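# Flip the bent straw into the lidded cup's hole

## Task

Lift the bent steel straw out of its holder, where it leans with the bent end at the bottom, flip it end for end and feed its long straight end down through the hole in the cup's screwed-on lid. It is done when the straight tip sits in the bottom half of the cup, the bent end is above the lid, and the cup and the holder both stand upright. None of the objects is fixed down. A straw dropped to the cup's floor still counts as inserted, but dropping it is discouraged. It fails if anything is still in motion at the end, if the hand still squeezes the straw, cup or holder from opposite sides even slightly, or if the robot still carries more than 20% of any of their weights (friction on the sides included). Release everything and back the hand away before ending.

## Robot and tools

ROBOT. One six-joint arm carrying a five-finger right hand. All control refers to the hand point, which is fixed to the palm 0.05 m in front of it, where the index pad would meet the thumb tip in a pinch. Hand-point axes: +z runs along the straightened fingers, +y points out of the palm, and +x runs across the palm toward the index, middle, ring and little fingers, away from the thumb. Straight fingers extend 0.06 to 0.07 m past the point along +z. Across the palm the hand reaches 0.08 m on the little-finger side; on the thumb side it reaches 0.02 m with the thumb swung in front of the palm and up to 0.09 m otherwise. A rigid bracket at the wrist on the little-finger side sits 0.03 m beyond the point along +y and 0.11 m across, and it can strike objects. Turning the hand, especially about x or y, shifts the point slightly.

SCENE FRAME. Origin on the table top beneath the arm base, +z up, +y to the left when facing along +x. Positions are in metres, orientation is a quaternion in w,x,y,z order. The base may be tilted, and the printed position gets less accurate at long reach.

ROW. Every motion command is one row of 14 numbers, each in [-1, 1], in this order: dx, dy, dz, rx, ry, rz, little, ring, middle, index, thumb_bend, thumb_turn, force_limit, speed. The first six are an offset, not a pose: a displacement of the hand point expressed in its own axes, counted from the hand-point pose printed in the latest result that includes it (before any such result, and for second or later calls within one reply, from where the robot is when the motion begins). A value of 1.0 equals 0.6 m or 180 degrees. rx, ry, rz form a single rotation vector. All zeros do not hold still; they pull the hand back to that reference pose. The next six are absolute finger targets: +1 straight/open, -1 fully curled; for thumb_bend -1 is fully bent; for thumb_turn +1 is beside the palm and -1 in front of it, facing the fingers. A pinch is roughly index -0.22, thumb_bend -0.75, thumb_turn -0.57. force_limit sets where a closing motor stops: about 0 N at -1 rising linearly to 10 N at +1 at the fingertip (15 N for the two thumb motors); it does not limit opening. speed goes linearly from nearly zero at -1 to full at +1, where a complete finger stroke takes 0.6 s. For a soft grip close at speed -0.9 or slower. Swing the thumb before reaching the object. A whole-hand wrap with the thumb in front fits objects 0.035 to 0.08 m thick.

TOOLS.
execute_actions takes "actions", a list with at most one item, plus optional "pictures" (boolean). An empty list just reports the state. {"rows": [...], "steps": n} runs up to 15 rows for n control steps (1/30 s each, at most 15, default 15); each row lasts one step, every row is an offset from the same reference pose, not from the prior row, and the final row repeats if rows run out. {"steps": n} alone waits up to 300 steps counted from the previous result, including your reply time.
move takes "target" (one 14-number row as above, same offset rules), "speed" in m/s from 0.002 to 0.5 (default 0.25; rotation allowed up to twice that in rad/s) and optional "stop_force" in N, 13 to 80. It drives the point in a straight line for 0.5 to 10 s and does not avoid obstacles. With stop_force the path halts when the wrist sensor senses that much extra push opposing the motion for two steps, then backs off two steps and holds; use it only with very slow, non-rotating approaches, and omit it when pulling away from something.
wait takes "seconds" (0 to 10) and sends nothing new.
zoom_image takes "camera" (only "cam_wrist", 616x616) and "region" [x0, y0, x1, y1] in pixels from the top-left, at most 504 by 504.
show_instructions shows the reference image. finished_scene takes "scene", the current scene number, and is final.

LIMITS OF MOTION. Per step the commanded pose is clipped to within 100 mm and 16 degrees of the measured one; motion lags commands by about 0.17 s. After an action the arm continues only to the last clipped pose, so check the printed pose and send the remainder. Fingers keep moving to their targets between calls and then lock.

RESULTS. The state line gives pose and velocities. Wrist force and torque are in hand axes, include noise (up to 3.4 N) and a fixed offset (within about 5.5 N), and saturate near 100 N; pressing on a surface reads as force pointing back into the arm. hand_measured, hand_stopped_by (moving, target, force, stalled, fault) and hand_load_n list six motor values in row order; a lost grip shows as loads near 0. "pose unreachable" and HELD mean the clearance check altered or withheld a command. A move result adds a "move:" line with the ending (done, contact, held, off_target, moving, fault), any limits (paced = pose clipped, held = steps blocked) and distance to target.

AVOID. The arm is stiff; commanding even slightly into a firm object can fault. A 150 N external force or a joint torque over its limit (pan and lift 310, elbow 141, wrists 50.7 N m) stops the arm for 10 s. Prolonged loads heat motors: a warning at 70 °C, brakes at 85 °C. Do not drop the straw, slam, shove hard, tip the cup or holder, or push anything off the table; something may occasionally nudge loose objects.

Each tool is called after "Request:" in YAML: its name, and indented under it one key for each argument.

Reference images:

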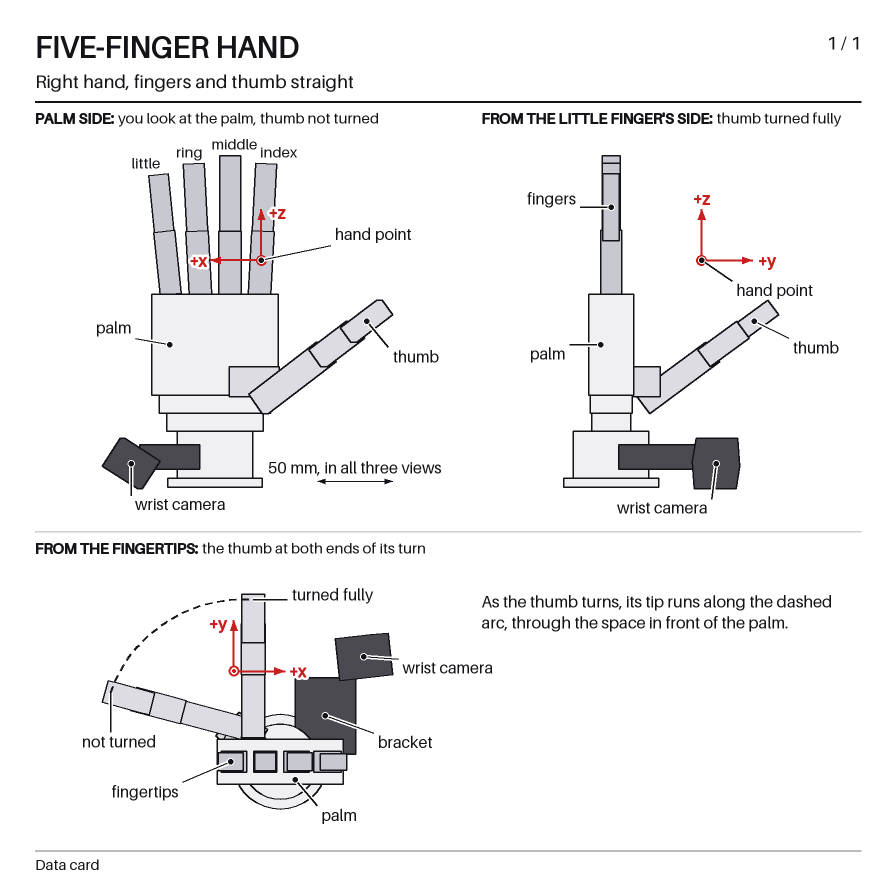

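## Session

Request:
execute_actions:
  actions: []

Scene clock: 0.00 s of 5600.00 s.
end_effector_position=(+0.3837, +0.0231, +0.1004) hand_measured=(+1.000, +1.000, +1.000, +1.000, +1.000, +1.000) hand_load_n=(+0.0, +0.0, +0.0, +0.0, +0.0, +0.0) hand_stopped_by=(target, target, target, target, target, target) hand_force_limit=0.00 hand_speed=-0.80 end_effector_quat_wxyz=(-0.204, +0.102, +0.949, -0.216) end_effector_velocity=(-0.000, +0.000, +0.000) end_effector_angular_velocity=(+0.000, -0.000, -0.000)
Joint positions: [-0.186 -1.169  2.17   0.962  2.039 -1.475]
Joint velocities: [-0.    -0.001  0.001  0.    -0.    -0.   ]
Wrist force (N, on the end effector, along its own x y z axes, offset not removed): no reading
Wrist torque (N m, same axes, about the end effector's origin, offset not removed): no reading
Hand target: +0.384, +0.023, +0.100; -0.204, +0.102, +0.949, -0.216

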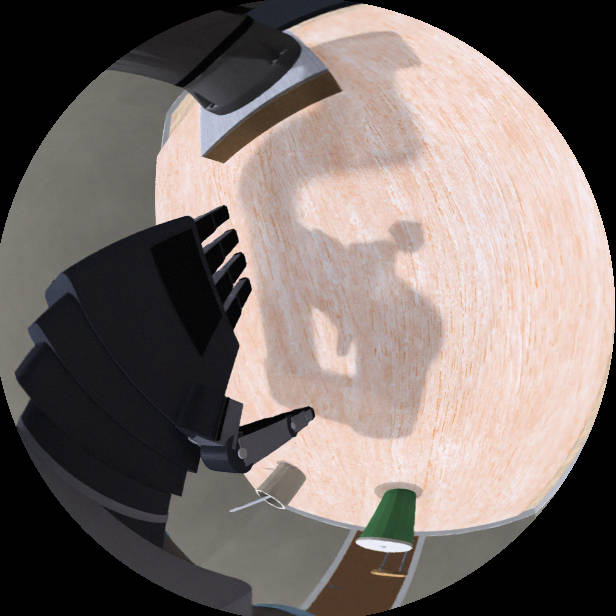

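Request:
move:
  target: [-0.144,-0.155,-0.38,-0.14,-0.133,-0.066,1,1,1,1,1,1,0,0]

Scene clock: 21.43 s of 5600.00 s.
end_effector_position=(+0.5493, -0.0002, +0.3005) hand_measured=(+1.000, +1.000, +1.000, +1.000, +1.000, +1.000) hand_load_n=(+0.0, +0.0, +0.0, +0.0, +0.0, +0.0) hand_stopped_by=(target, target, target, target, target, target) hand_force_limit=0.00 hand_speed=0.00 end_effector_quat_wxyz=(+0.001, +0.001, +1.000, -0.000) end_effector_velocity=(+0.002, -0.000, +0.001) end_effector_angular_velocity=(+0.004, -0.003, +0.002)
Joint positions: [-0.428 -1.402  1.884  1.083  1.569 -2.027]
Joint velocities: [-0.001  0.001 -0.004  0.002 -0.005 -0.003]
Wrist force (N, on the end effector, along its own x y z axes, offset not removed): [-0.6 0.8 -0.2]
Wrist torque (N m, same axes, about the end effector's origin, offset not removed): [0.24 0.01 -0.18]
Hand target: +0.549, -0.000, +0.301; +0.001, +0.000, +1.000, -0.000
Off the commanded pose: 0.001 m, 0 deg.
After step 90, 16.60 s passed at rest.
move: done

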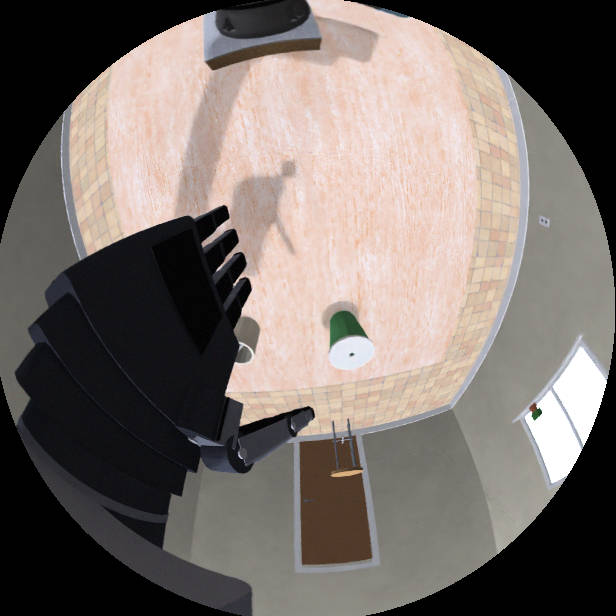

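Request:
move:
  target: [-0.42,-0.25,-0.05,0,0,0,1,1,1,1,1,1,0,0]

Scene clock: 31.93 s of 5600.00 s.
end_effector_position=(+0.8006, -0.1506, +0.3309) hand_measured=(+1.000, +1.000, +1.000, +1.000, +1.000, +1.000) hand_load_n=(+0.0, +0.0, +0.0, +0.0, +0.0, +0.0) hand_stopped_by=(target, target, target, target, target, target) hand_force_limit=0.00 hand_speed=0.00 end_effector_quat_wxyz=(+0.001, +0.001, +1.000, -0.000) end_effector_velocity=(+0.001, -0.000, +0.000) end_effector_angular_velocity=(-0.000, +0.001, +0.001)
Joint positions: [-0.459 -0.98   1.224  1.321  1.569 -2.058]
Joint velocities: [ 0.001  0.003 -0.005  0.003  0.    -0.   ]
Wrist force (N, on the end effector, along its own x y z axes, offset not removed): [-1.6 -1.6 0.1]
Wrist torque (N m, same axes, about the end effector's origin, offset not removed): [-0.09 0.13 -0.22]
Hand target: +0.801, -0.151, +0.331; +0.001, +0.001, +1.000, -0.000
Off the commanded pose: 0.001 m, 0 deg.
After step 90, 5.70 s passed at rest.
move: done

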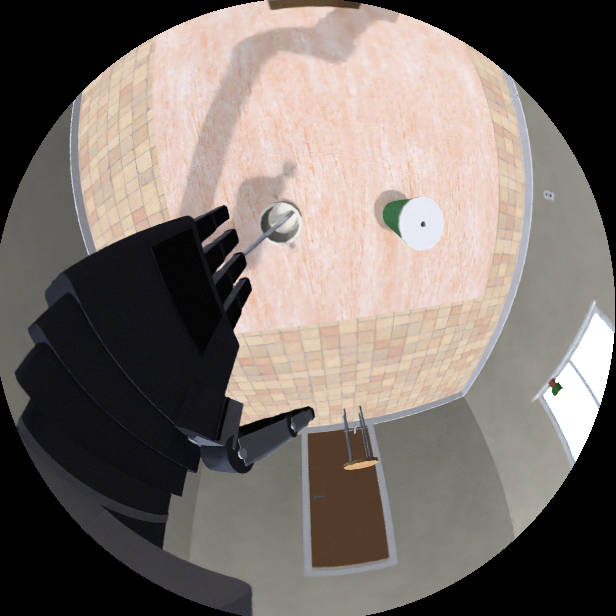

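Request:
move:
  target: [-0.1,-0.25,-0.03,-0.178,-0.477,-0.178,1,1,1,0.3,-0.75,-0.57,0,0]

Request:
move:
  target: [0.33,0,0,0,0,0,1,1,1,0.3,-0.75,-0.57,0,0]
  speed: 0.15

Scene clock: 65.40 s of 5600.00 s.
end_effector_position=(+0.8599, -0.3010, +0.3487) hand_measured=(+1.000, +1.000, +1.000, +0.300, -0.750, -0.570) hand_load_n=(+0.0, +0.0, +0.0, +0.0, +0.0, +0.0) hand_stopped_by=(target, target, target, target, target, target) hand_force_limit=0.00 hand_speed=0.00 end_effector_quat_wxyz=(+0.659, -0.252, +0.663, +0.249) end_effector_velocity=(+0.001, -0.001, -0.002) end_effector_angular_velocity=(+0.005, -0.006, +0.005)
Joint positions: [-0.815 -0.741  1.219  0.574  0.005 -2.628]
Joint velocities: [ 0.     0.001 -0.002 -0.031 -0.009  0.03 ]
Wrist force (N, on the end effector, along its own x y z axes, offset not removed): [-2.7 2.7 -2.9]
Wrist torque (N m, same axes, about the end effector's origin, offset not removed): [0.73 0.37 -0.24]
Hand target: +0.860, -0.301, +0.349; +0.660, -0.253, +0.663, +0.249
Off the commanded pose: 0.001 m, 1 deg.
After step 90, 26.60 s passed at rest.
move: done

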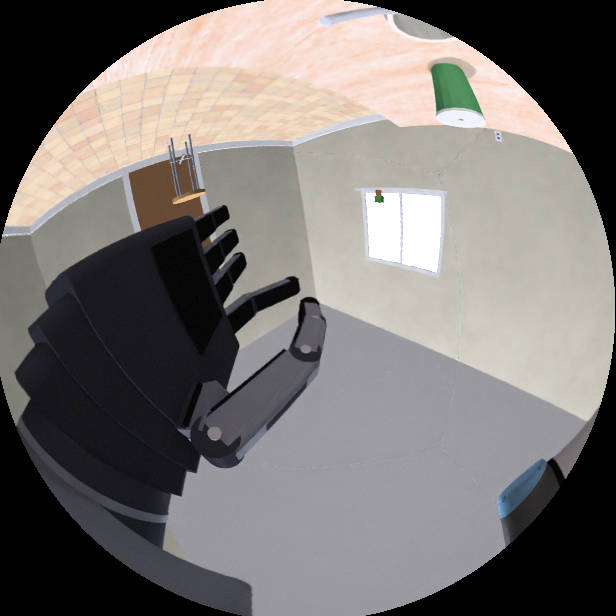

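Scene clock: 67.23 s of 5600.00 s.
end_effector_position=(+0.8592, -0.3021, +0.1508) hand_measured=(+1.000, +1.000, +1.000, +0.300, -0.750, -0.570) hand_load_n=(+0.0, +0.0, +0.0, +0.0, +0.0, +0.0) hand_stopped_by=(target, target, target, target, target, target) hand_force_limit=0.00 hand_speed=0.00 end_effector_quat_wxyz=(+0.659, -0.252, +0.663, +0.249) end_effector_velocity=(+0.000, +0.000, -0.002) end_effector_angular_velocity=(-0.001, -0.001, +0.000)
Joint positions: [-0.816 -0.533  1.233  0.442  0.005 -2.718]
Joint velocities: [ 0.     0.002 -0.001  0.    -0.    -0.002]
Wrist force (N, on the end effector, along its own x y z axes, offset not removed): [-1.5 -0.7 -0.4]
Wrist torque (N m, same axes, about the end effector's origin, offset not removed): [0.02 0.14 -0.32]
Hand target: +0.859, -0.302, +0.151; +0.659, -0.252, +0.663, +0.249
Off the commanded pose: 0.000 m, 0 deg.
move: done

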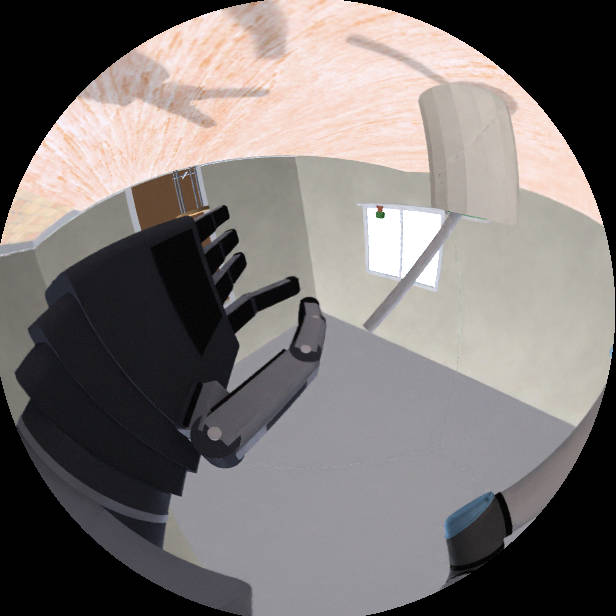

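Request:
move:
  target: [-0.05,0.13,-0.18,0.41,0.287,0.044,1,1,1,0.3,-0.75,-0.57,0,0]
  speed: 0.15

Scene clock: 92.83 s of 5600.00 s.
end_effector_position=(+0.7268, -0.3154, +0.1819) hand_measured=(+1.000, +1.000, +1.000, +0.300, -0.750, -0.570) hand_load_n=(+0.0, +0.0, +0.0, +0.0, +0.0, +0.0) hand_stopped_by=(target, target, target, target, target, target) hand_force_limit=0.00 hand_speed=0.00 end_effector_quat_wxyz=(+0.326, +0.144, +0.894, -0.270) end_effector_velocity=(-0.000, -0.001, +0.001) end_effector_angular_velocity=(-0.004, +0.005, -0.009)
Joint positions: [-0.642 -1.256  1.946  0.011  1.707 -1.985]
Joint velocities: [ 0.004  0.    -0.002  0.004  0.014  0.004]
Wrist force (N, on the end effector, along its own x y z axes, offset not removed): [-2.2 0.7 -0.9]
Wrist torque (N m, same axes, about the end effector's origin, offset not removed): [0.33 0.28 -0.27]
Hand target: +0.727, -0.315, +0.182; +0.326, +0.144, +0.894, -0.270
Off the commanded pose: 0.001 m, 0 deg.
After step 90, 16.93 s passed at rest.
move: done

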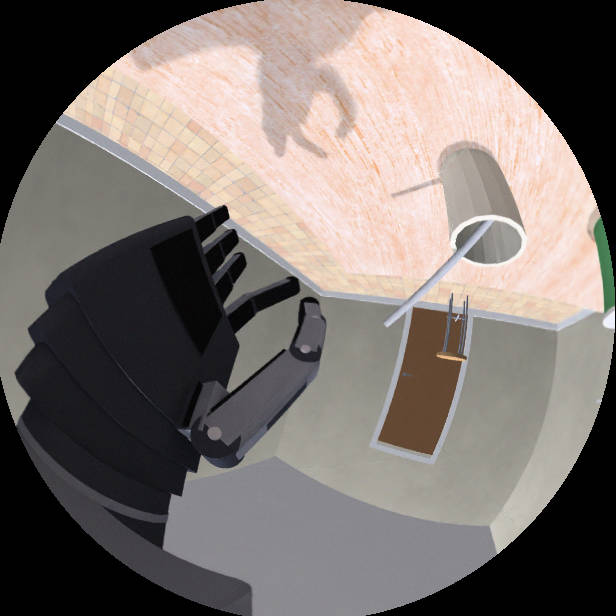

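Request:
move:
  target: [0.018,0.14,0.005,0,0,0,1,1,1,0.4,-0.75,-0.57,0,0]
  speed: 0.1

Scene clock: 117.37 s of 5600.00 s.
end_effector_position=(+0.7567, -0.2479, +0.1403) hand_measured=(+1.000, +1.000, +1.000, +0.400, -0.750, -0.570) hand_load_n=(+0.0, +0.0, +0.0, +0.0, +0.0, +0.0) hand_stopped_by=(target, target, target, target, target, target) hand_force_limit=0.00 hand_speed=0.00 end_effector_quat_wxyz=(+0.326, +0.144, +0.894, -0.270) end_effector_velocity=(+0.001, +0.001, +0.001) end_effector_angular_velocity=(-0.002, -0.003, -0.000)
Joint positions: [-0.512 -1.193  1.952 -0.042  1.806 -1.899]
Joint velocities: [ 0.003 -0.001 -0.001 -0.001  0.002  0.002]
Wrist force (N, on the end effector, along its own x y z axes, offset not removed): [-3.7 1.8 0.4]
Wrist torque (N m, same axes, about the end effector's origin, offset not removed): [0.41 0.46 -0.28]
Hand target: +0.757, -0.248, +0.140; +0.326, +0.144, +0.894, -0.270
Off the commanded pose: 0.000 m, 0 deg.
After step 90, 20.23 s passed at rest.
move: done

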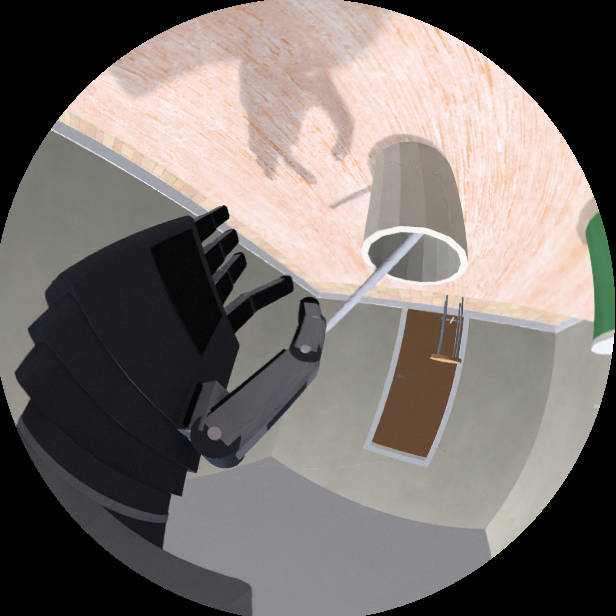

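Request:
move:
  target: [0,0.02,-0.017,0,0,0,1,1,1,0.4,-0.75,-0.57,0,0]
  speed: 0.05

Request:
move:
  target: [0,0.04,0,0,0,0,1,1,1,0.4,-0.75,-0.57,0,0]
  speed: 0.03

Request:
zoom_image:
  camera: "cam_wrist"
  region: [200,180,440,420]

Scene clock: 129.37 s of 5600.00 s.
end_effector_position=(+0.7567, -0.2325, +0.1422) hand_measured=(+1.000, +1.000, +1.000, +0.400, -0.750, -0.570) hand_load_n=(+0.0, +0.0, +0.0, +0.0, +0.0, +0.0) hand_stopped_by=(target, target, target, target, target, target) hand_force_limit=0.00 hand_speed=0.00 end_effector_quat_wxyz=(+0.326, +0.144, +0.894, -0.270) end_effector_velocity=(+0.000, +0.002, -0.000) end_effector_angular_velocity=(+0.000, +0.000, -0.000)
Joint positions: [-0.488 -1.199  1.957 -0.037  1.824 -1.882]
Joint velocities: [0.003 0.    0.    0.    0.002 0.002]
Wrist force (N, on the end effector, along its own x y z axes, offset not removed): [-2.3 0.8 -0.9]
Wrist torque (N m, same axes, about the end effector's origin, offset not removed): [0.34 0.20 -0.22]
Hand target: +0.757, -0.232, +0.142; +0.326, +0.144, +0.894, -0.270
Off the commanded pose: 0.000 m, 0 deg.
After step 90, 8.20 s passed at rest.
move: done

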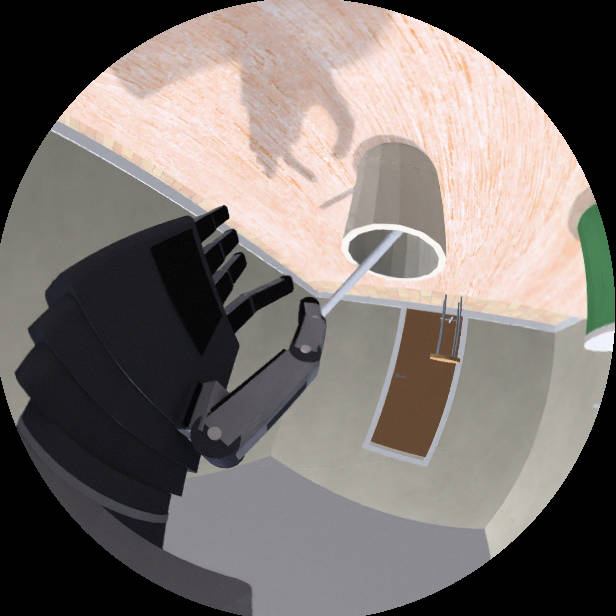

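Scene clock: 130.50 s of 5600.00 s.
end_effector_position=(+0.7671, -0.2130, +0.1330) hand_measured=(+1.000, +1.000, +1.000, +0.400, -0.750, -0.570) hand_load_n=(+0.0, +0.0, +0.0, +0.0, +0.0, +0.0) hand_stopped_by=(target, target, target, target, target, target) hand_force_limit=0.00 hand_speed=0.00 end_effector_quat_wxyz=(+0.326, +0.144, +0.894, -0.270) end_effector_velocity=(-0.000, +0.002, -0.003) end_effector_angular_velocity=(+0.001, +0.003, -0.000)
Joint positions: [-0.449 -1.177  1.948 -0.042  1.853 -1.855]
Joint velocities: [ 0.003  0.003  0.    -0.     0.002  0.002]
Wrist force (N, on the end effector, along its own x y z axes, offset not removed): [-1.9 -0.2 -0.9]
Wrist torque (N m, same axes, about the end effector's origin, offset not removed): [0.21 0.21 -0.30]
Hand target: +0.767, -0.213, +0.133; +0.326, +0.144, +0.894, -0.270
Off the commanded pose: 0.000 m, 0 deg.
move: done

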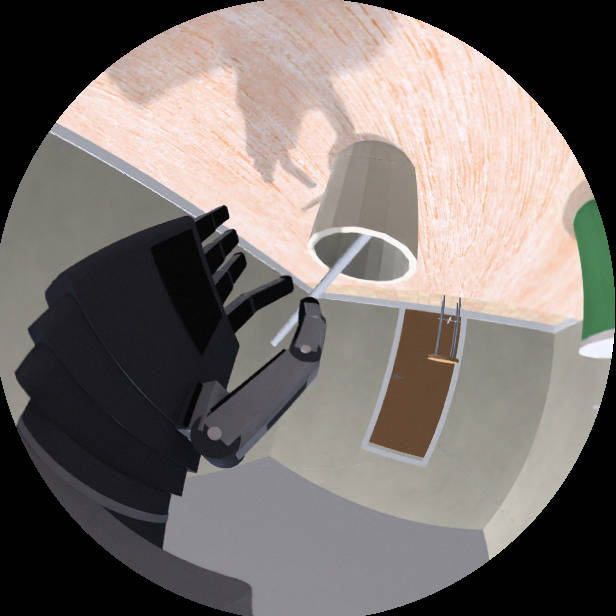

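Region (200, 180, 440, 420) of cam_wrist's 616x616 image, scaled by 2.100, with more detail than that image has.

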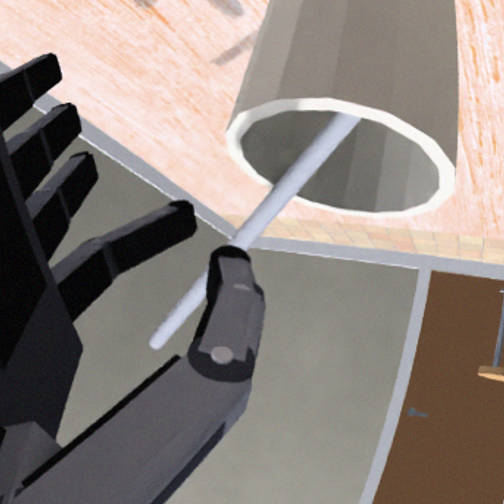

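Slide a little down the straw and close.

Request:
move:
  target: [0.012,0.012,0.006,0,0,0,1,1,1,-0.35,-0.75,-0.57,0.4,-0.85]
  speed: 0.03

Request:
zoom_image:
  camera: "cam_wrist"
  region: [200,180,440,420]

Scene clock: 144.90 s of 5600.00 s.
end_effector_position=(+0.7667, -0.2087, +0.1231) hand_measured=(+1.000, +1.000, +1.000, -0.238, -0.750, -0.570) hand_load_n=(+0.0, +0.0, +0.0, +9.5, +0.5, -0.5) hand_stopped_by=(target, target, target, force, target, target) hand_force_limit=0.40 hand_speed=-0.85 end_effector_quat_wxyz=(+0.326, +0.144, +0.894, -0.270) end_effector_velocity=(-0.001, -0.000, -0.001) end_effector_angular_velocity=(+0.001, +0.002, -0.001)
Joint positions: [-0.442 -1.166  1.955 -0.059  1.858 -1.851]
Joint velocities: [-0.001  0.001  0.001  0.     0.    -0.   ]
Wrist force (N, on the end effector, along its own x y z axes, offset not removed): [-0.5 0.7 -0.1]
Wrist torque (N m, same axes, about the end effector's origin, offset not removed): [0.24 0.02 -0.16]
Hand target: +0.767, -0.209, +0.123; +0.326, +0.144, +0.894, -0.270
Off the commanded pose: 0.000 m, 0 deg.
After step 90, 8.57 s passed at rest.
move: done

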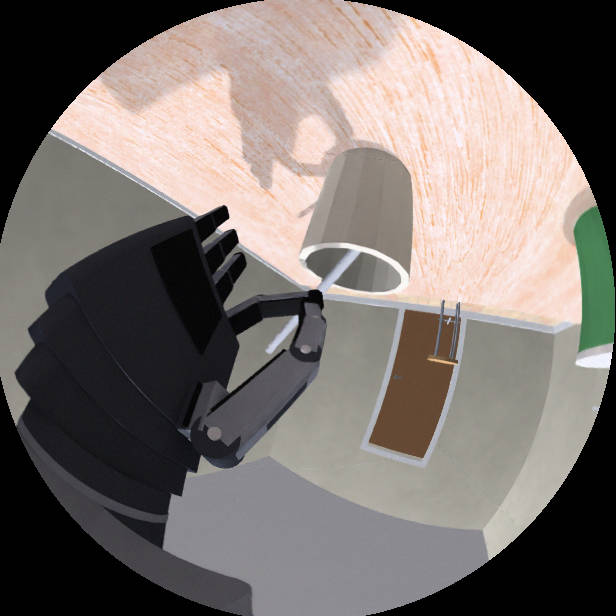

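Region (200, 180, 440, 420) of cam_wrist's 616x616 image, scaled by 2.100, with more detail than that image has.

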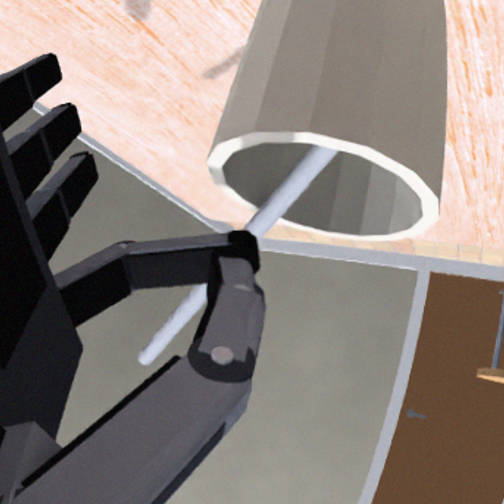

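Request:
move:
  target: [0,0,0,0,0,0,1,1,1,0.55,-0.75,-0.57,0.4,0]

Request:
move:
  target: [-0.015,0,0.03,0,0,0,1,1,1,0.55,-0.75,-0.57,0.4,0]
  speed: 0.03

Request:
zoom_image:
  camera: "cam_wrist"
  region: [200,180,440,420]

Scene clock: 152.23 s of 5600.00 s.
end_effector_position=(+0.7667, -0.2087, +0.1231) hand_measured=(+1.000, +1.000, +1.000, +0.550, -0.750, -0.570) hand_load_n=(+0.0, +0.0, +0.0, +0.0, +0.0, +0.0) hand_stopped_by=(target, target, target, target, target, target) hand_force_limit=0.40 hand_speed=0.00 end_effector_quat_wxyz=(+0.326, +0.144, +0.894, -0.270) end_effector_velocity=(-0.000, +0.000, +0.000) end_effector_angular_velocity=(-0.000, -0.000, -0.000)
Joint positions: [-0.442 -1.166  1.955 -0.059  1.858 -1.851]
Joint velocities: [-0.    -0.001  0.001  0.     0.     0.   ]
Wrist force (N, on the end effector, along its own x y z axes, offset not removed): [-1.8 2.6 -3.4]
Wrist torque (N m, same axes, about the end effector's origin, offset not removed): [0.67 0.27 -0.20]
Hand target: +0.767, -0.209, +0.123; +0.326, +0.144, +0.894, -0.270
Off the commanded pose: 0.000 m, 0 deg.
After step 90, 3.57 s passed at rest.
move: done

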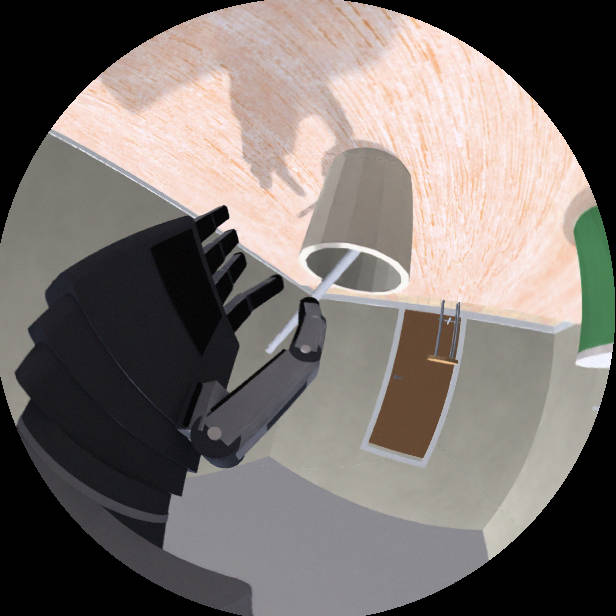

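Scene clock: 153.23 s of 5600.00 s.
end_effector_position=(+0.7824, -0.2197, +0.1175) hand_measured=(+1.000, +1.000, +1.000, +0.550, -0.750, -0.570) hand_load_n=(+0.0, +0.0, +0.0, +0.0, +0.0, +0.0) hand_stopped_by=(target, target, target, target, target, target) hand_force_limit=0.40 hand_speed=0.00 end_effector_quat_wxyz=(+0.326, +0.144, +0.894, -0.270) end_effector_velocity=(+0.001, -0.001, -0.001) end_effector_angular_velocity=(+0.000, +0.001, +0.000)
Joint positions: [-0.447 -1.137  1.922 -0.056  1.855 -1.854]
Joint velocities: [-0.     0.003 -0.003  0.    -0.001 -0.   ]
Wrist force (N, on the end effector, along its own x y z axes, offset not removed): [-4.0 -0.3 -1.7]
Wrist torque (N m, same axes, about the end effector's origin, offset not removed): [0.29 0.49 -0.35]
Hand target: +0.782, -0.220, +0.117; +0.326, +0.144, +0.894, -0.270
Off the commanded pose: 0.000 m, 0 deg.
move: done

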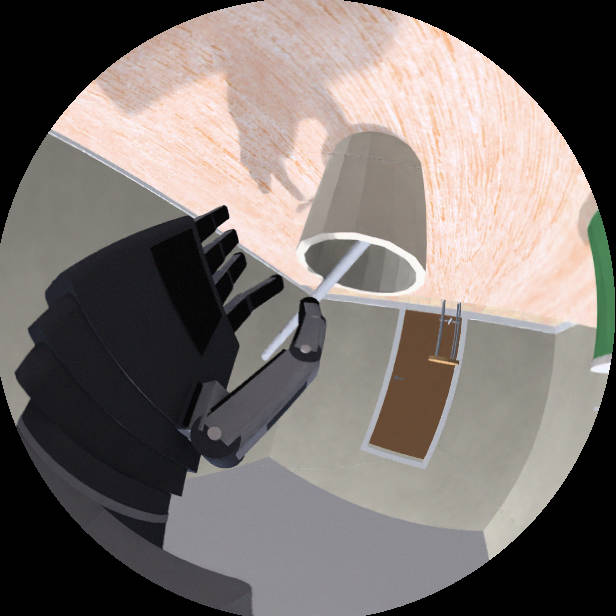

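Region (200, 180, 440, 420) of cam_wrist's 616x616 image, scaled by 2.100, with more detail than that image has.

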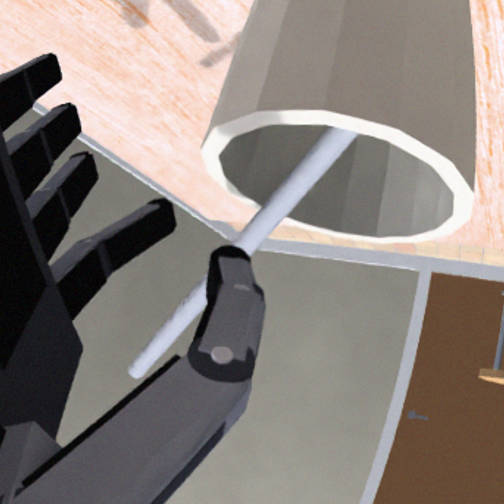

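Request:
move:
  target: [-0.005,0.003,0.012,0,0,0,1,1,1,-0.35,-0.75,-0.57,0.4,-0.85]
  speed: 0.03

Request:
zoom_image:
  camera: "cam_wrist"
  region: [200,180,440,420]

Scene clock: 170.57 s of 5600.00 s.
end_effector_position=(+0.7890, -0.2226, +0.1142) hand_measured=(+1.000, +1.000, +1.000, -0.120, -0.748, -0.570) hand_load_n=(+0.0, +0.0, +0.0, +9.0, +2.0, -1.0) hand_stopped_by=(target, target, target, force, target, target) hand_force_limit=0.40 hand_speed=-0.85 end_effector_quat_wxyz=(+0.326, +0.144, +0.894, -0.270) end_effector_velocity=(-0.000, +0.000, -0.000) end_effector_angular_velocity=(+0.000, +0.001, +0.000)
Joint positions: [-0.446 -1.124  1.908 -0.055  1.855 -1.854]
Joint velocities: [ 0.  0.  0. -0. -0. -0.]
Wrist force (N, on the end effector, along its own x y z axes, offset not removed): [-2.1 0.0 -2.1]
Wrist torque (N m, same axes, about the end effector's origin, offset not removed): [0.41 0.07 -0.15]
Hand target: +0.789, -0.223, +0.114; +0.326, +0.144, +0.894, -0.270
Off the commanded pose: 0.000 m, 0 deg.
After step 90, 11.37 s passed at rest.
move: done

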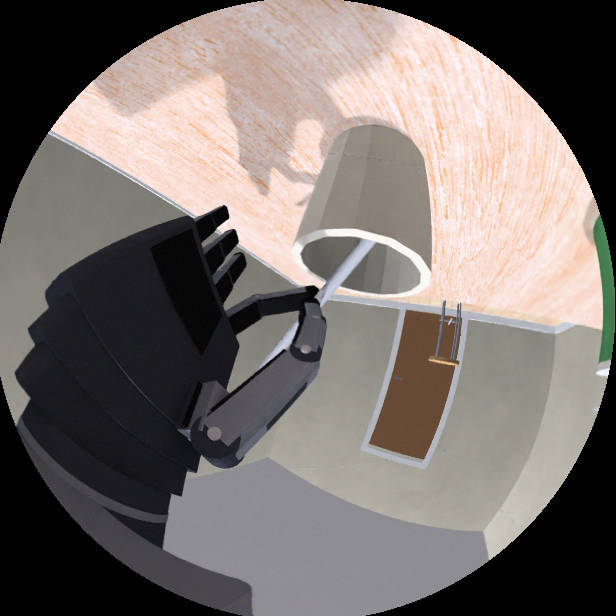

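Region (200, 180, 440, 420) of cam_wrist's 616x616 image, scaled by 2.100, with more detail than that image has.

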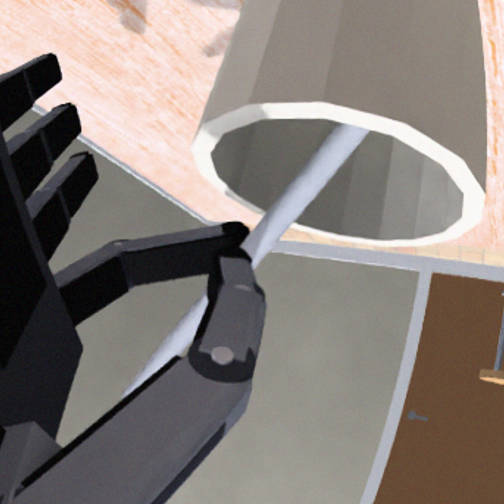

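Request:
move:
  target: [-0.19,-0.11,-0.14,0,0,0,1,1,1,-0.35,-0.75,-0.57,0.4,-0.85]
  speed: 0.06

Scene clock: 187.53 s of 5600.00 s.
end_effector_position=(+0.8027, -0.2373, +0.2691) hand_measured=(+1.000, +1.000, +1.000, -0.120, -0.748, -0.570) hand_load_n=(+0.0, +0.0, +0.0, +9.0, +2.5, -1.5) hand_stopped_by=(target, target, target, force, target, target) hand_force_limit=0.40 hand_speed=-0.85 end_effector_quat_wxyz=(+0.326, +0.144, +0.894, -0.270) end_effector_velocity=(+0.001, -0.001, +0.002) end_effector_angular_velocity=(-0.001, -0.001, -0.000)
Joint positions: [-0.457 -1.261  1.771  0.216  1.847 -1.861]
Joint velocities: [-0.    -0.001 -0.004  0.003  0.    -0.   ]
Wrist force (N, on the end effector, along its own x y z axes, offset not removed): [-1.6 -2.1 0.0]
Wrist torque (N m, same axes, about the end effector's origin, offset not removed): [-0.24 0.17 -0.38]
Hand target: +0.803, -0.237, +0.269; +0.326, +0.144, +0.894, -0.270
Off the commanded pose: 0.000 m, 0 deg.
After step 90, 10.97 s passed at rest.
move: done

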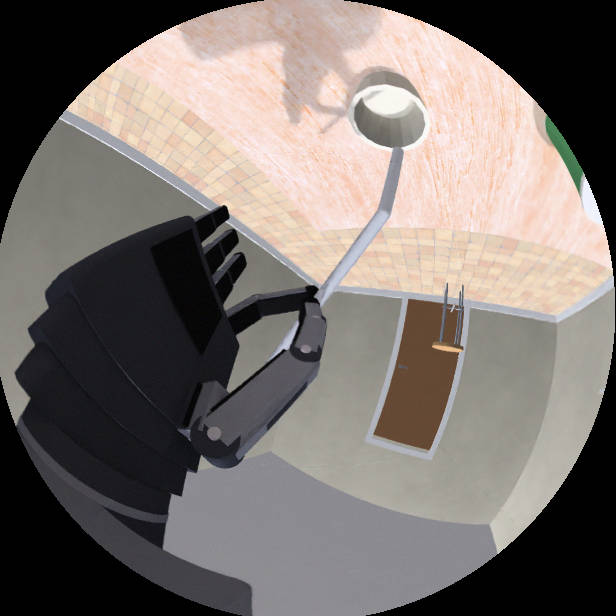

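Request:
move:
  target: [0.08,0.39,-0.37,-0.422,0.134,0.756,1,1,1,-0.35,-0.75,-0.57,0.4,-0.85]
  speed: 0.2

Scene clock: 210.63 s of 5600.00 s.
end_effector_position=(+0.7563, +0.0850, +0.2891) hand_measured=(+1.000, +1.000, +1.000, -0.120, -0.748, -0.570) hand_load_n=(+0.0, +0.0, +0.0, +9.0, +2.5, -1.5) hand_stopped_by=(target, target, target, force, target, target) hand_force_limit=0.40 hand_speed=-0.85 end_effector_quat_wxyz=(+0.226, +0.671, +0.228, +0.668) end_effector_velocity=(+0.001, +0.001, -0.000) end_effector_angular_velocity=(+0.007, -0.004, -0.004)
Joint positions: [-0.018 -1.392  2.255 -0.862  1.523  0.917]
Joint velocities: [ 0.005  0.002 -0.001 -0.005  0.008  0.008]
Wrist force (N, on the end effector, along its own x y z axes, offset not removed): [-1.3 0.5 -0.5]
Wrist torque (N m, same axes, about the end effector's origin, offset not removed): [0.35 0.10 -0.26]
Hand target: +0.756, +0.085, +0.289; +0.226, +0.671, +0.227, +0.669
Off the commanded pose: 0.000 m, 0 deg.
After step 90, 12.77 s passed at rest.
move: done

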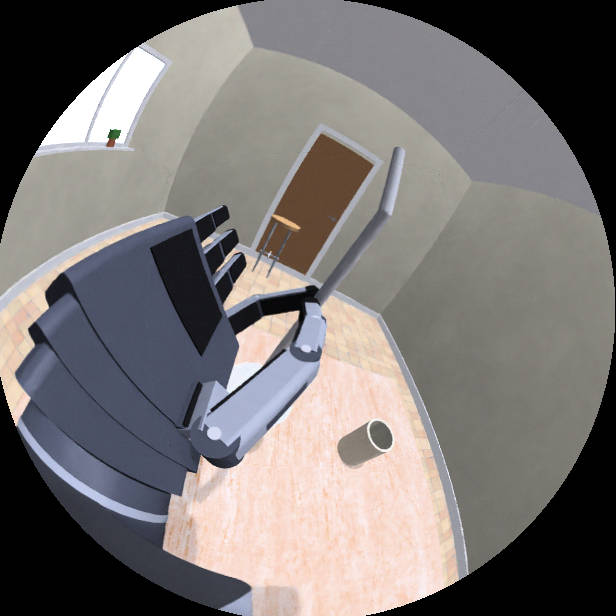

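Request:
move:
  target: [-0.115,0.039,0,0,0,0,1,1,1,-0.35,-0.75,-0.57,0.4,-0.85]
  speed: 0.08

Request:
move:
  target: [-0.05,-0.038,0,0,0,0,1,1,1,-0.35,-0.75,-0.57,0.4,-0.85]
  speed: 0.04

Request:
move:
  target: [-0.012,-0.02,0,0,0,0.12,1,1,1,-0.35,-0.75,-0.57,0.4,-0.85]
  speed: 0.06

Scene clock: 230.60 s of 5600.00 s.
end_effector_position=(+0.7562, +0.0246, +0.2485) hand_measured=(+1.000, +1.000, +1.000, -0.120, -0.748, -0.570) hand_load_n=(+0.0, +0.0, +0.0, +9.0, +2.5, -1.5) hand_stopped_by=(target, target, target, force, target, target) hand_force_limit=0.40 hand_speed=-0.85 end_effector_quat_wxyz=(+0.226, +0.671, +0.228, +0.668) end_effector_velocity=(+0.000, -0.002, -0.001) end_effector_angular_velocity=(+0.000, -0.001, -0.000)
Joint positions: [-0.145 -1.343  2.305 -0.961  1.396  0.917]
Joint velocities: [-0.004  0.001  0.001 -0.003 -0.004  0.   ]
Wrist force (N, on the end effector, along its own x y z axes, offset not removed): [-1.7 0.2 0.4]
Wrist torque (N m, same axes, about the end effector's origin, offset not removed): [0.19 0.08 -0.20]
Hand target: +0.756, +0.024, +0.248; +0.226, +0.671, +0.228, +0.668
Off the commanded pose: 0.000 m, 0 deg.
After step 90, 15.63 s passed at rest.
move: done

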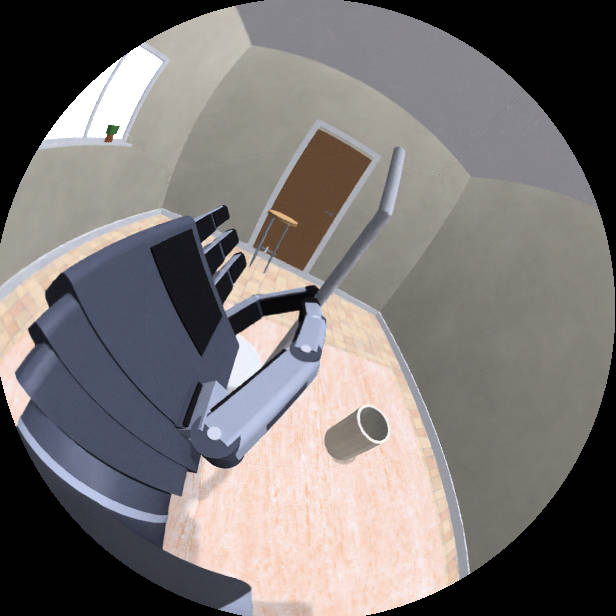

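Scene clock: 231.90 s of 5600.00 s.
end_effector_position=(+0.7560, +0.0245, +0.2110) hand_measured=(+1.000, +1.000, +1.000, -0.120, -0.748, -0.570) hand_load_n=(+0.0, +0.0, +0.0, +9.0, +2.5, -1.5) hand_stopped_by=(target, target, target, force, target, target) hand_force_limit=0.40 hand_speed=-0.85 end_effector_quat_wxyz=(+0.226, +0.671, +0.228, +0.668) end_effector_velocity=(+0.000, +0.000, -0.003) end_effector_angular_velocity=(+0.000, +0.002, +0.000)
Joint positions: [-0.145 -1.273  2.321 -1.047  1.396  0.917]
Joint velocities: [ 0.     0.006  0.    -0.004  0.    -0.   ]
Wrist force (N, on the end effector, along its own x y z axes, offset not removed): [0.2 0.1 -0.8]
Wrist torque (N m, same axes, about the end effector's origin, offset not removed): [0.18 -0.15 -0.15]
Hand target: +0.756, +0.025, +0.211; +0.226, +0.671, +0.228, +0.668
Off the commanded pose: 0.000 m, 0 deg.
move: done

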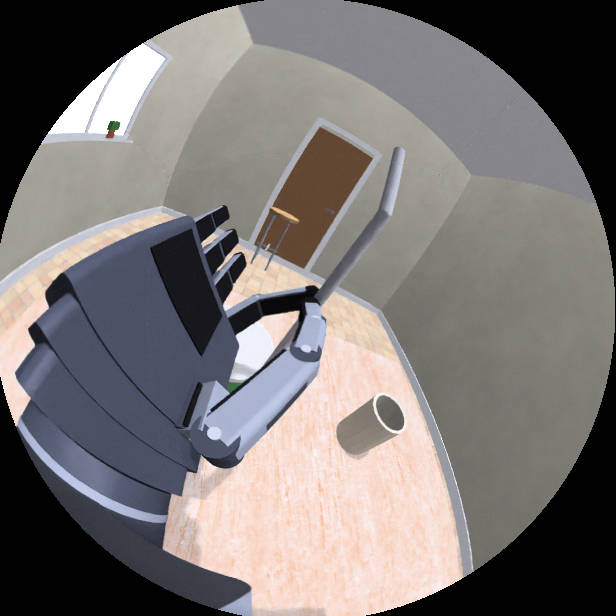

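Scene clock: 235.33 s of 5600.00 s.
end_effector_position=(+0.7559, +0.0297, +0.1980) hand_measured=(+1.000, +1.000, +1.000, -0.120, -0.750, -0.570) hand_load_n=(+0.0, +0.0, +0.0, +6.5, +1.5, -0.5) hand_stopped_by=(target, target, target, force, target, target) hand_force_limit=0.40 hand_speed=-0.85 end_effector_quat_wxyz=(+0.097, +0.702, +0.098, +0.699) end_effector_velocity=(-0.001, +0.000, -0.002) end_effector_angular_velocity=(+0.010, +0.003, -0.000)
Joint positions: [-0.135 -1.295  2.315 -1.018  1.406  1.293]
Joint velocities: [-0.     0.     0.002  0.001  0.     0.009]
Wrist force (N, on the end effector, along its own x y z axes, offset not removed): [-0.4 0.6 -1.6]
Wrist torque (N m, same axes, about the end effector's origin, offset not removed): [0.31 0.07 -0.17]
Hand target: +0.756, +0.030, +0.198; +0.097, +0.702, +0.098, +0.699
Off the commanded pose: 0.000 m, 0 deg.
move: done

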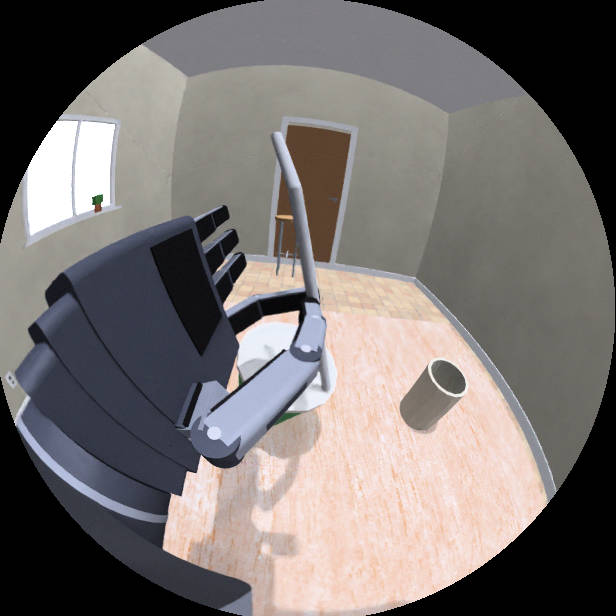

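Request:
move:
  target: [0.065,-0.06,0,0,0,0.09,1,1,1,-0.37,-0.75,-0.57,0.5,-0.9]
  speed: 0.05

Request:
zoom_image:
  camera: "cam_wrist"
  region: [250,300,410,460]

Scene clock: 244.03 s of 5600.00 s.
end_effector_position=(+0.7560, +0.0748, +0.2257) hand_measured=(+1.000, +1.000, +1.000, -0.124, -0.750, -0.570) hand_load_n=(+0.0, +0.0, +0.0, +8.0, +1.5, +0.0) hand_stopped_by=(target, target, target, force, target, target) hand_force_limit=0.50 hand_speed=-0.90 end_effector_quat_wxyz=(-0.002, +0.709, -0.001, +0.705) end_effector_velocity=(+0.000, +0.001, +0.001) end_effector_angular_velocity=(+0.011, +0.000, -0.001)
Joint positions: [-0.053 -1.365  2.276 -0.91   1.488  1.575]
Joint velocities: [ 0.002 -0.002 -0.002  0.004  0.003  0.011]
Wrist force (N, on the end effector, along its own x y z axes, offset not removed): [-2.6 0.1 -0.4]
Wrist torque (N m, same axes, about the end effector's origin, offset not removed): [0.12 0.22 -0.30]
Hand target: +0.756, +0.075, +0.226; -0.003, +0.709, -0.002, +0.705
Off the commanded pose: 0.000 m, 0 deg.
After step 90, 2.60 s passed at rest.
move: done

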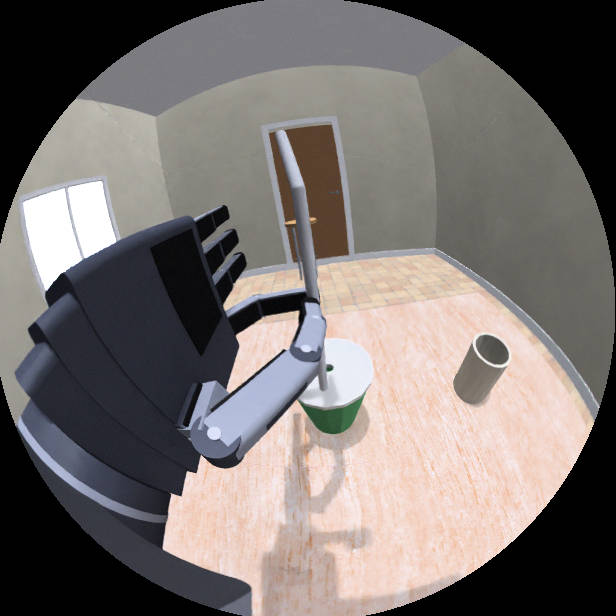

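Region (250, 300, 410, 460) of cam_wrist's 616x616 image, scaled by 3.150, with more detail than that image has.

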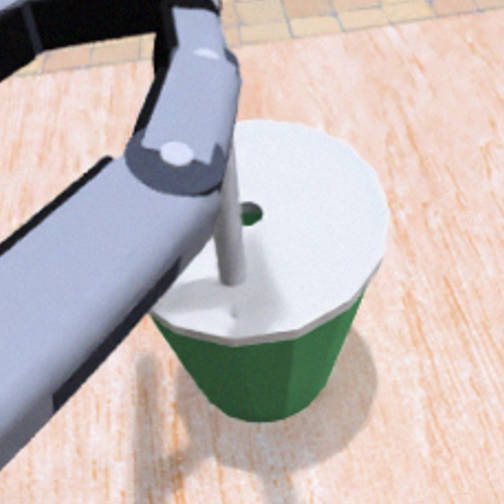

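Request:
move:
  target: [0.005,0.015,0.033,0,0.067,0,1,1,1,-0.37,-0.75,-0.57,0.5,-0.9]
  speed: 0.05

Request:
zoom_image:
  camera: "cam_wrist"
  region: [250,300,410,460]

Scene clock: 255.30 s of 5600.00 s.
end_effector_position=(+0.7757, +0.0659, +0.2284) hand_measured=(+1.000, +1.000, +1.000, -0.124, -0.750, -0.570) hand_load_n=(+0.0, +0.0, +0.0, +8.0, +1.5, +0.0) hand_stopped_by=(target, target, target, force, target, target) hand_force_limit=0.50 hand_speed=-0.90 end_effector_quat_wxyz=(-0.002, +0.631, -0.002, +0.776) end_effector_velocity=(+0.001, -0.001, -0.001) end_effector_angular_velocity=(-0.000, -0.011, -0.000)
Joint positions: [-0.067 -1.273  2.315 -1.251  1.477  1.595]
Joint velocities: [-0.001  0.008  0.001 -0.02  -0.001  0.001]
Wrist force (N, on the end effector, along its own x y z axes, offset not removed): [-0.7 3.0 -0.4]
Wrist torque (N m, same axes, about the end effector's origin, offset not removed): [0.64 0.01 -0.06]
Hand target: +0.776, +0.066, +0.228; -0.002, +0.631, -0.002, +0.776
Off the commanded pose: 0.000 m, 0 deg.
After step 90, 5.90 s passed at rest.
move: done

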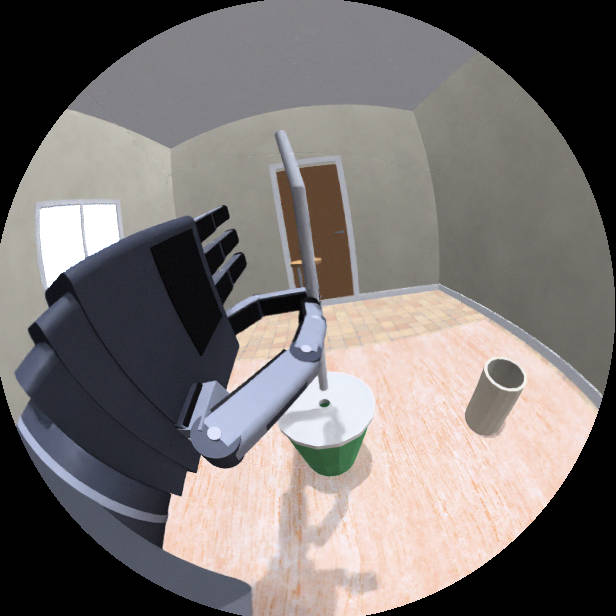

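Region (250, 300, 410, 460) of cam_wrist's 616x616 image, scaled by 3.150, with more detail than that image has.

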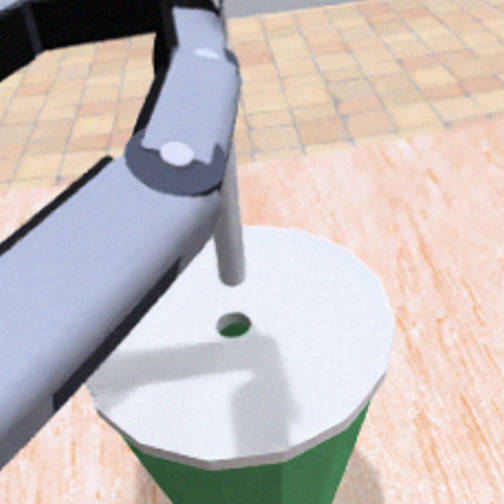

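Request:
move:
  target: [-0.021,-0.002,-0.0045,0,0,0,1,1,1,-0.37,-0.75,-0.57,0.5,-0.9]
  speed: 0.02

Request:
zoom_image:
  camera: "cam_wrist"
  region: [280,340,380,440]

Scene clock: 264.93 s of 5600.00 s.
end_effector_position=(+0.7756, +0.0671, +0.2157) hand_measured=(+1.000, +1.000, +1.000, -0.124, -0.750, -0.570) hand_load_n=(+0.0, +0.0, +0.0, +8.0, +1.5, +0.0) hand_stopped_by=(target, target, target, force, target, target) hand_force_limit=0.50 hand_speed=-0.90 end_effector_quat_wxyz=(-0.002, +0.631, -0.002, +0.776) end_effector_velocity=(+0.000, -0.000, -0.000) end_effector_angular_velocity=(-0.000, -0.002, -0.000)
Joint positions: [-0.064 -1.248  2.319 -1.28   1.479  1.595]
Joint velocities: [-0.     0.002 -0.    -0.004  0.     0.   ]
Wrist force (N, on the end effector, along its own x y z axes, offset not removed): [-2.6 -1.1 -0.6]
Wrist torque (N m, same axes, about the end effector's origin, offset not removed): [0.01 0.35 -0.38]
Hand target: +0.776, +0.067, +0.216; -0.002, +0.631, -0.002, +0.776
Off the commanded pose: 0.000 m, 0 deg.
After step 90, 5.70 s passed at rest.
move: done

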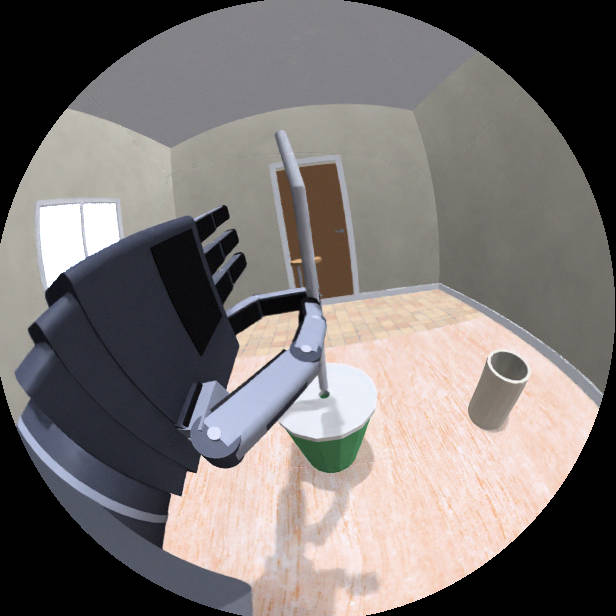

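Region (280, 340, 380, 440) of cam_wrist's 616x616 image, scaled by 5.040, with more detail than that image has.

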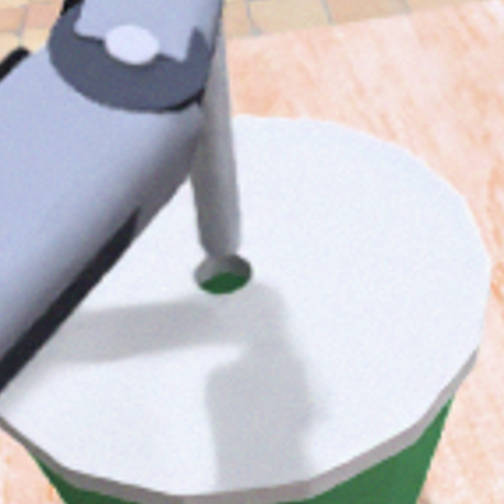

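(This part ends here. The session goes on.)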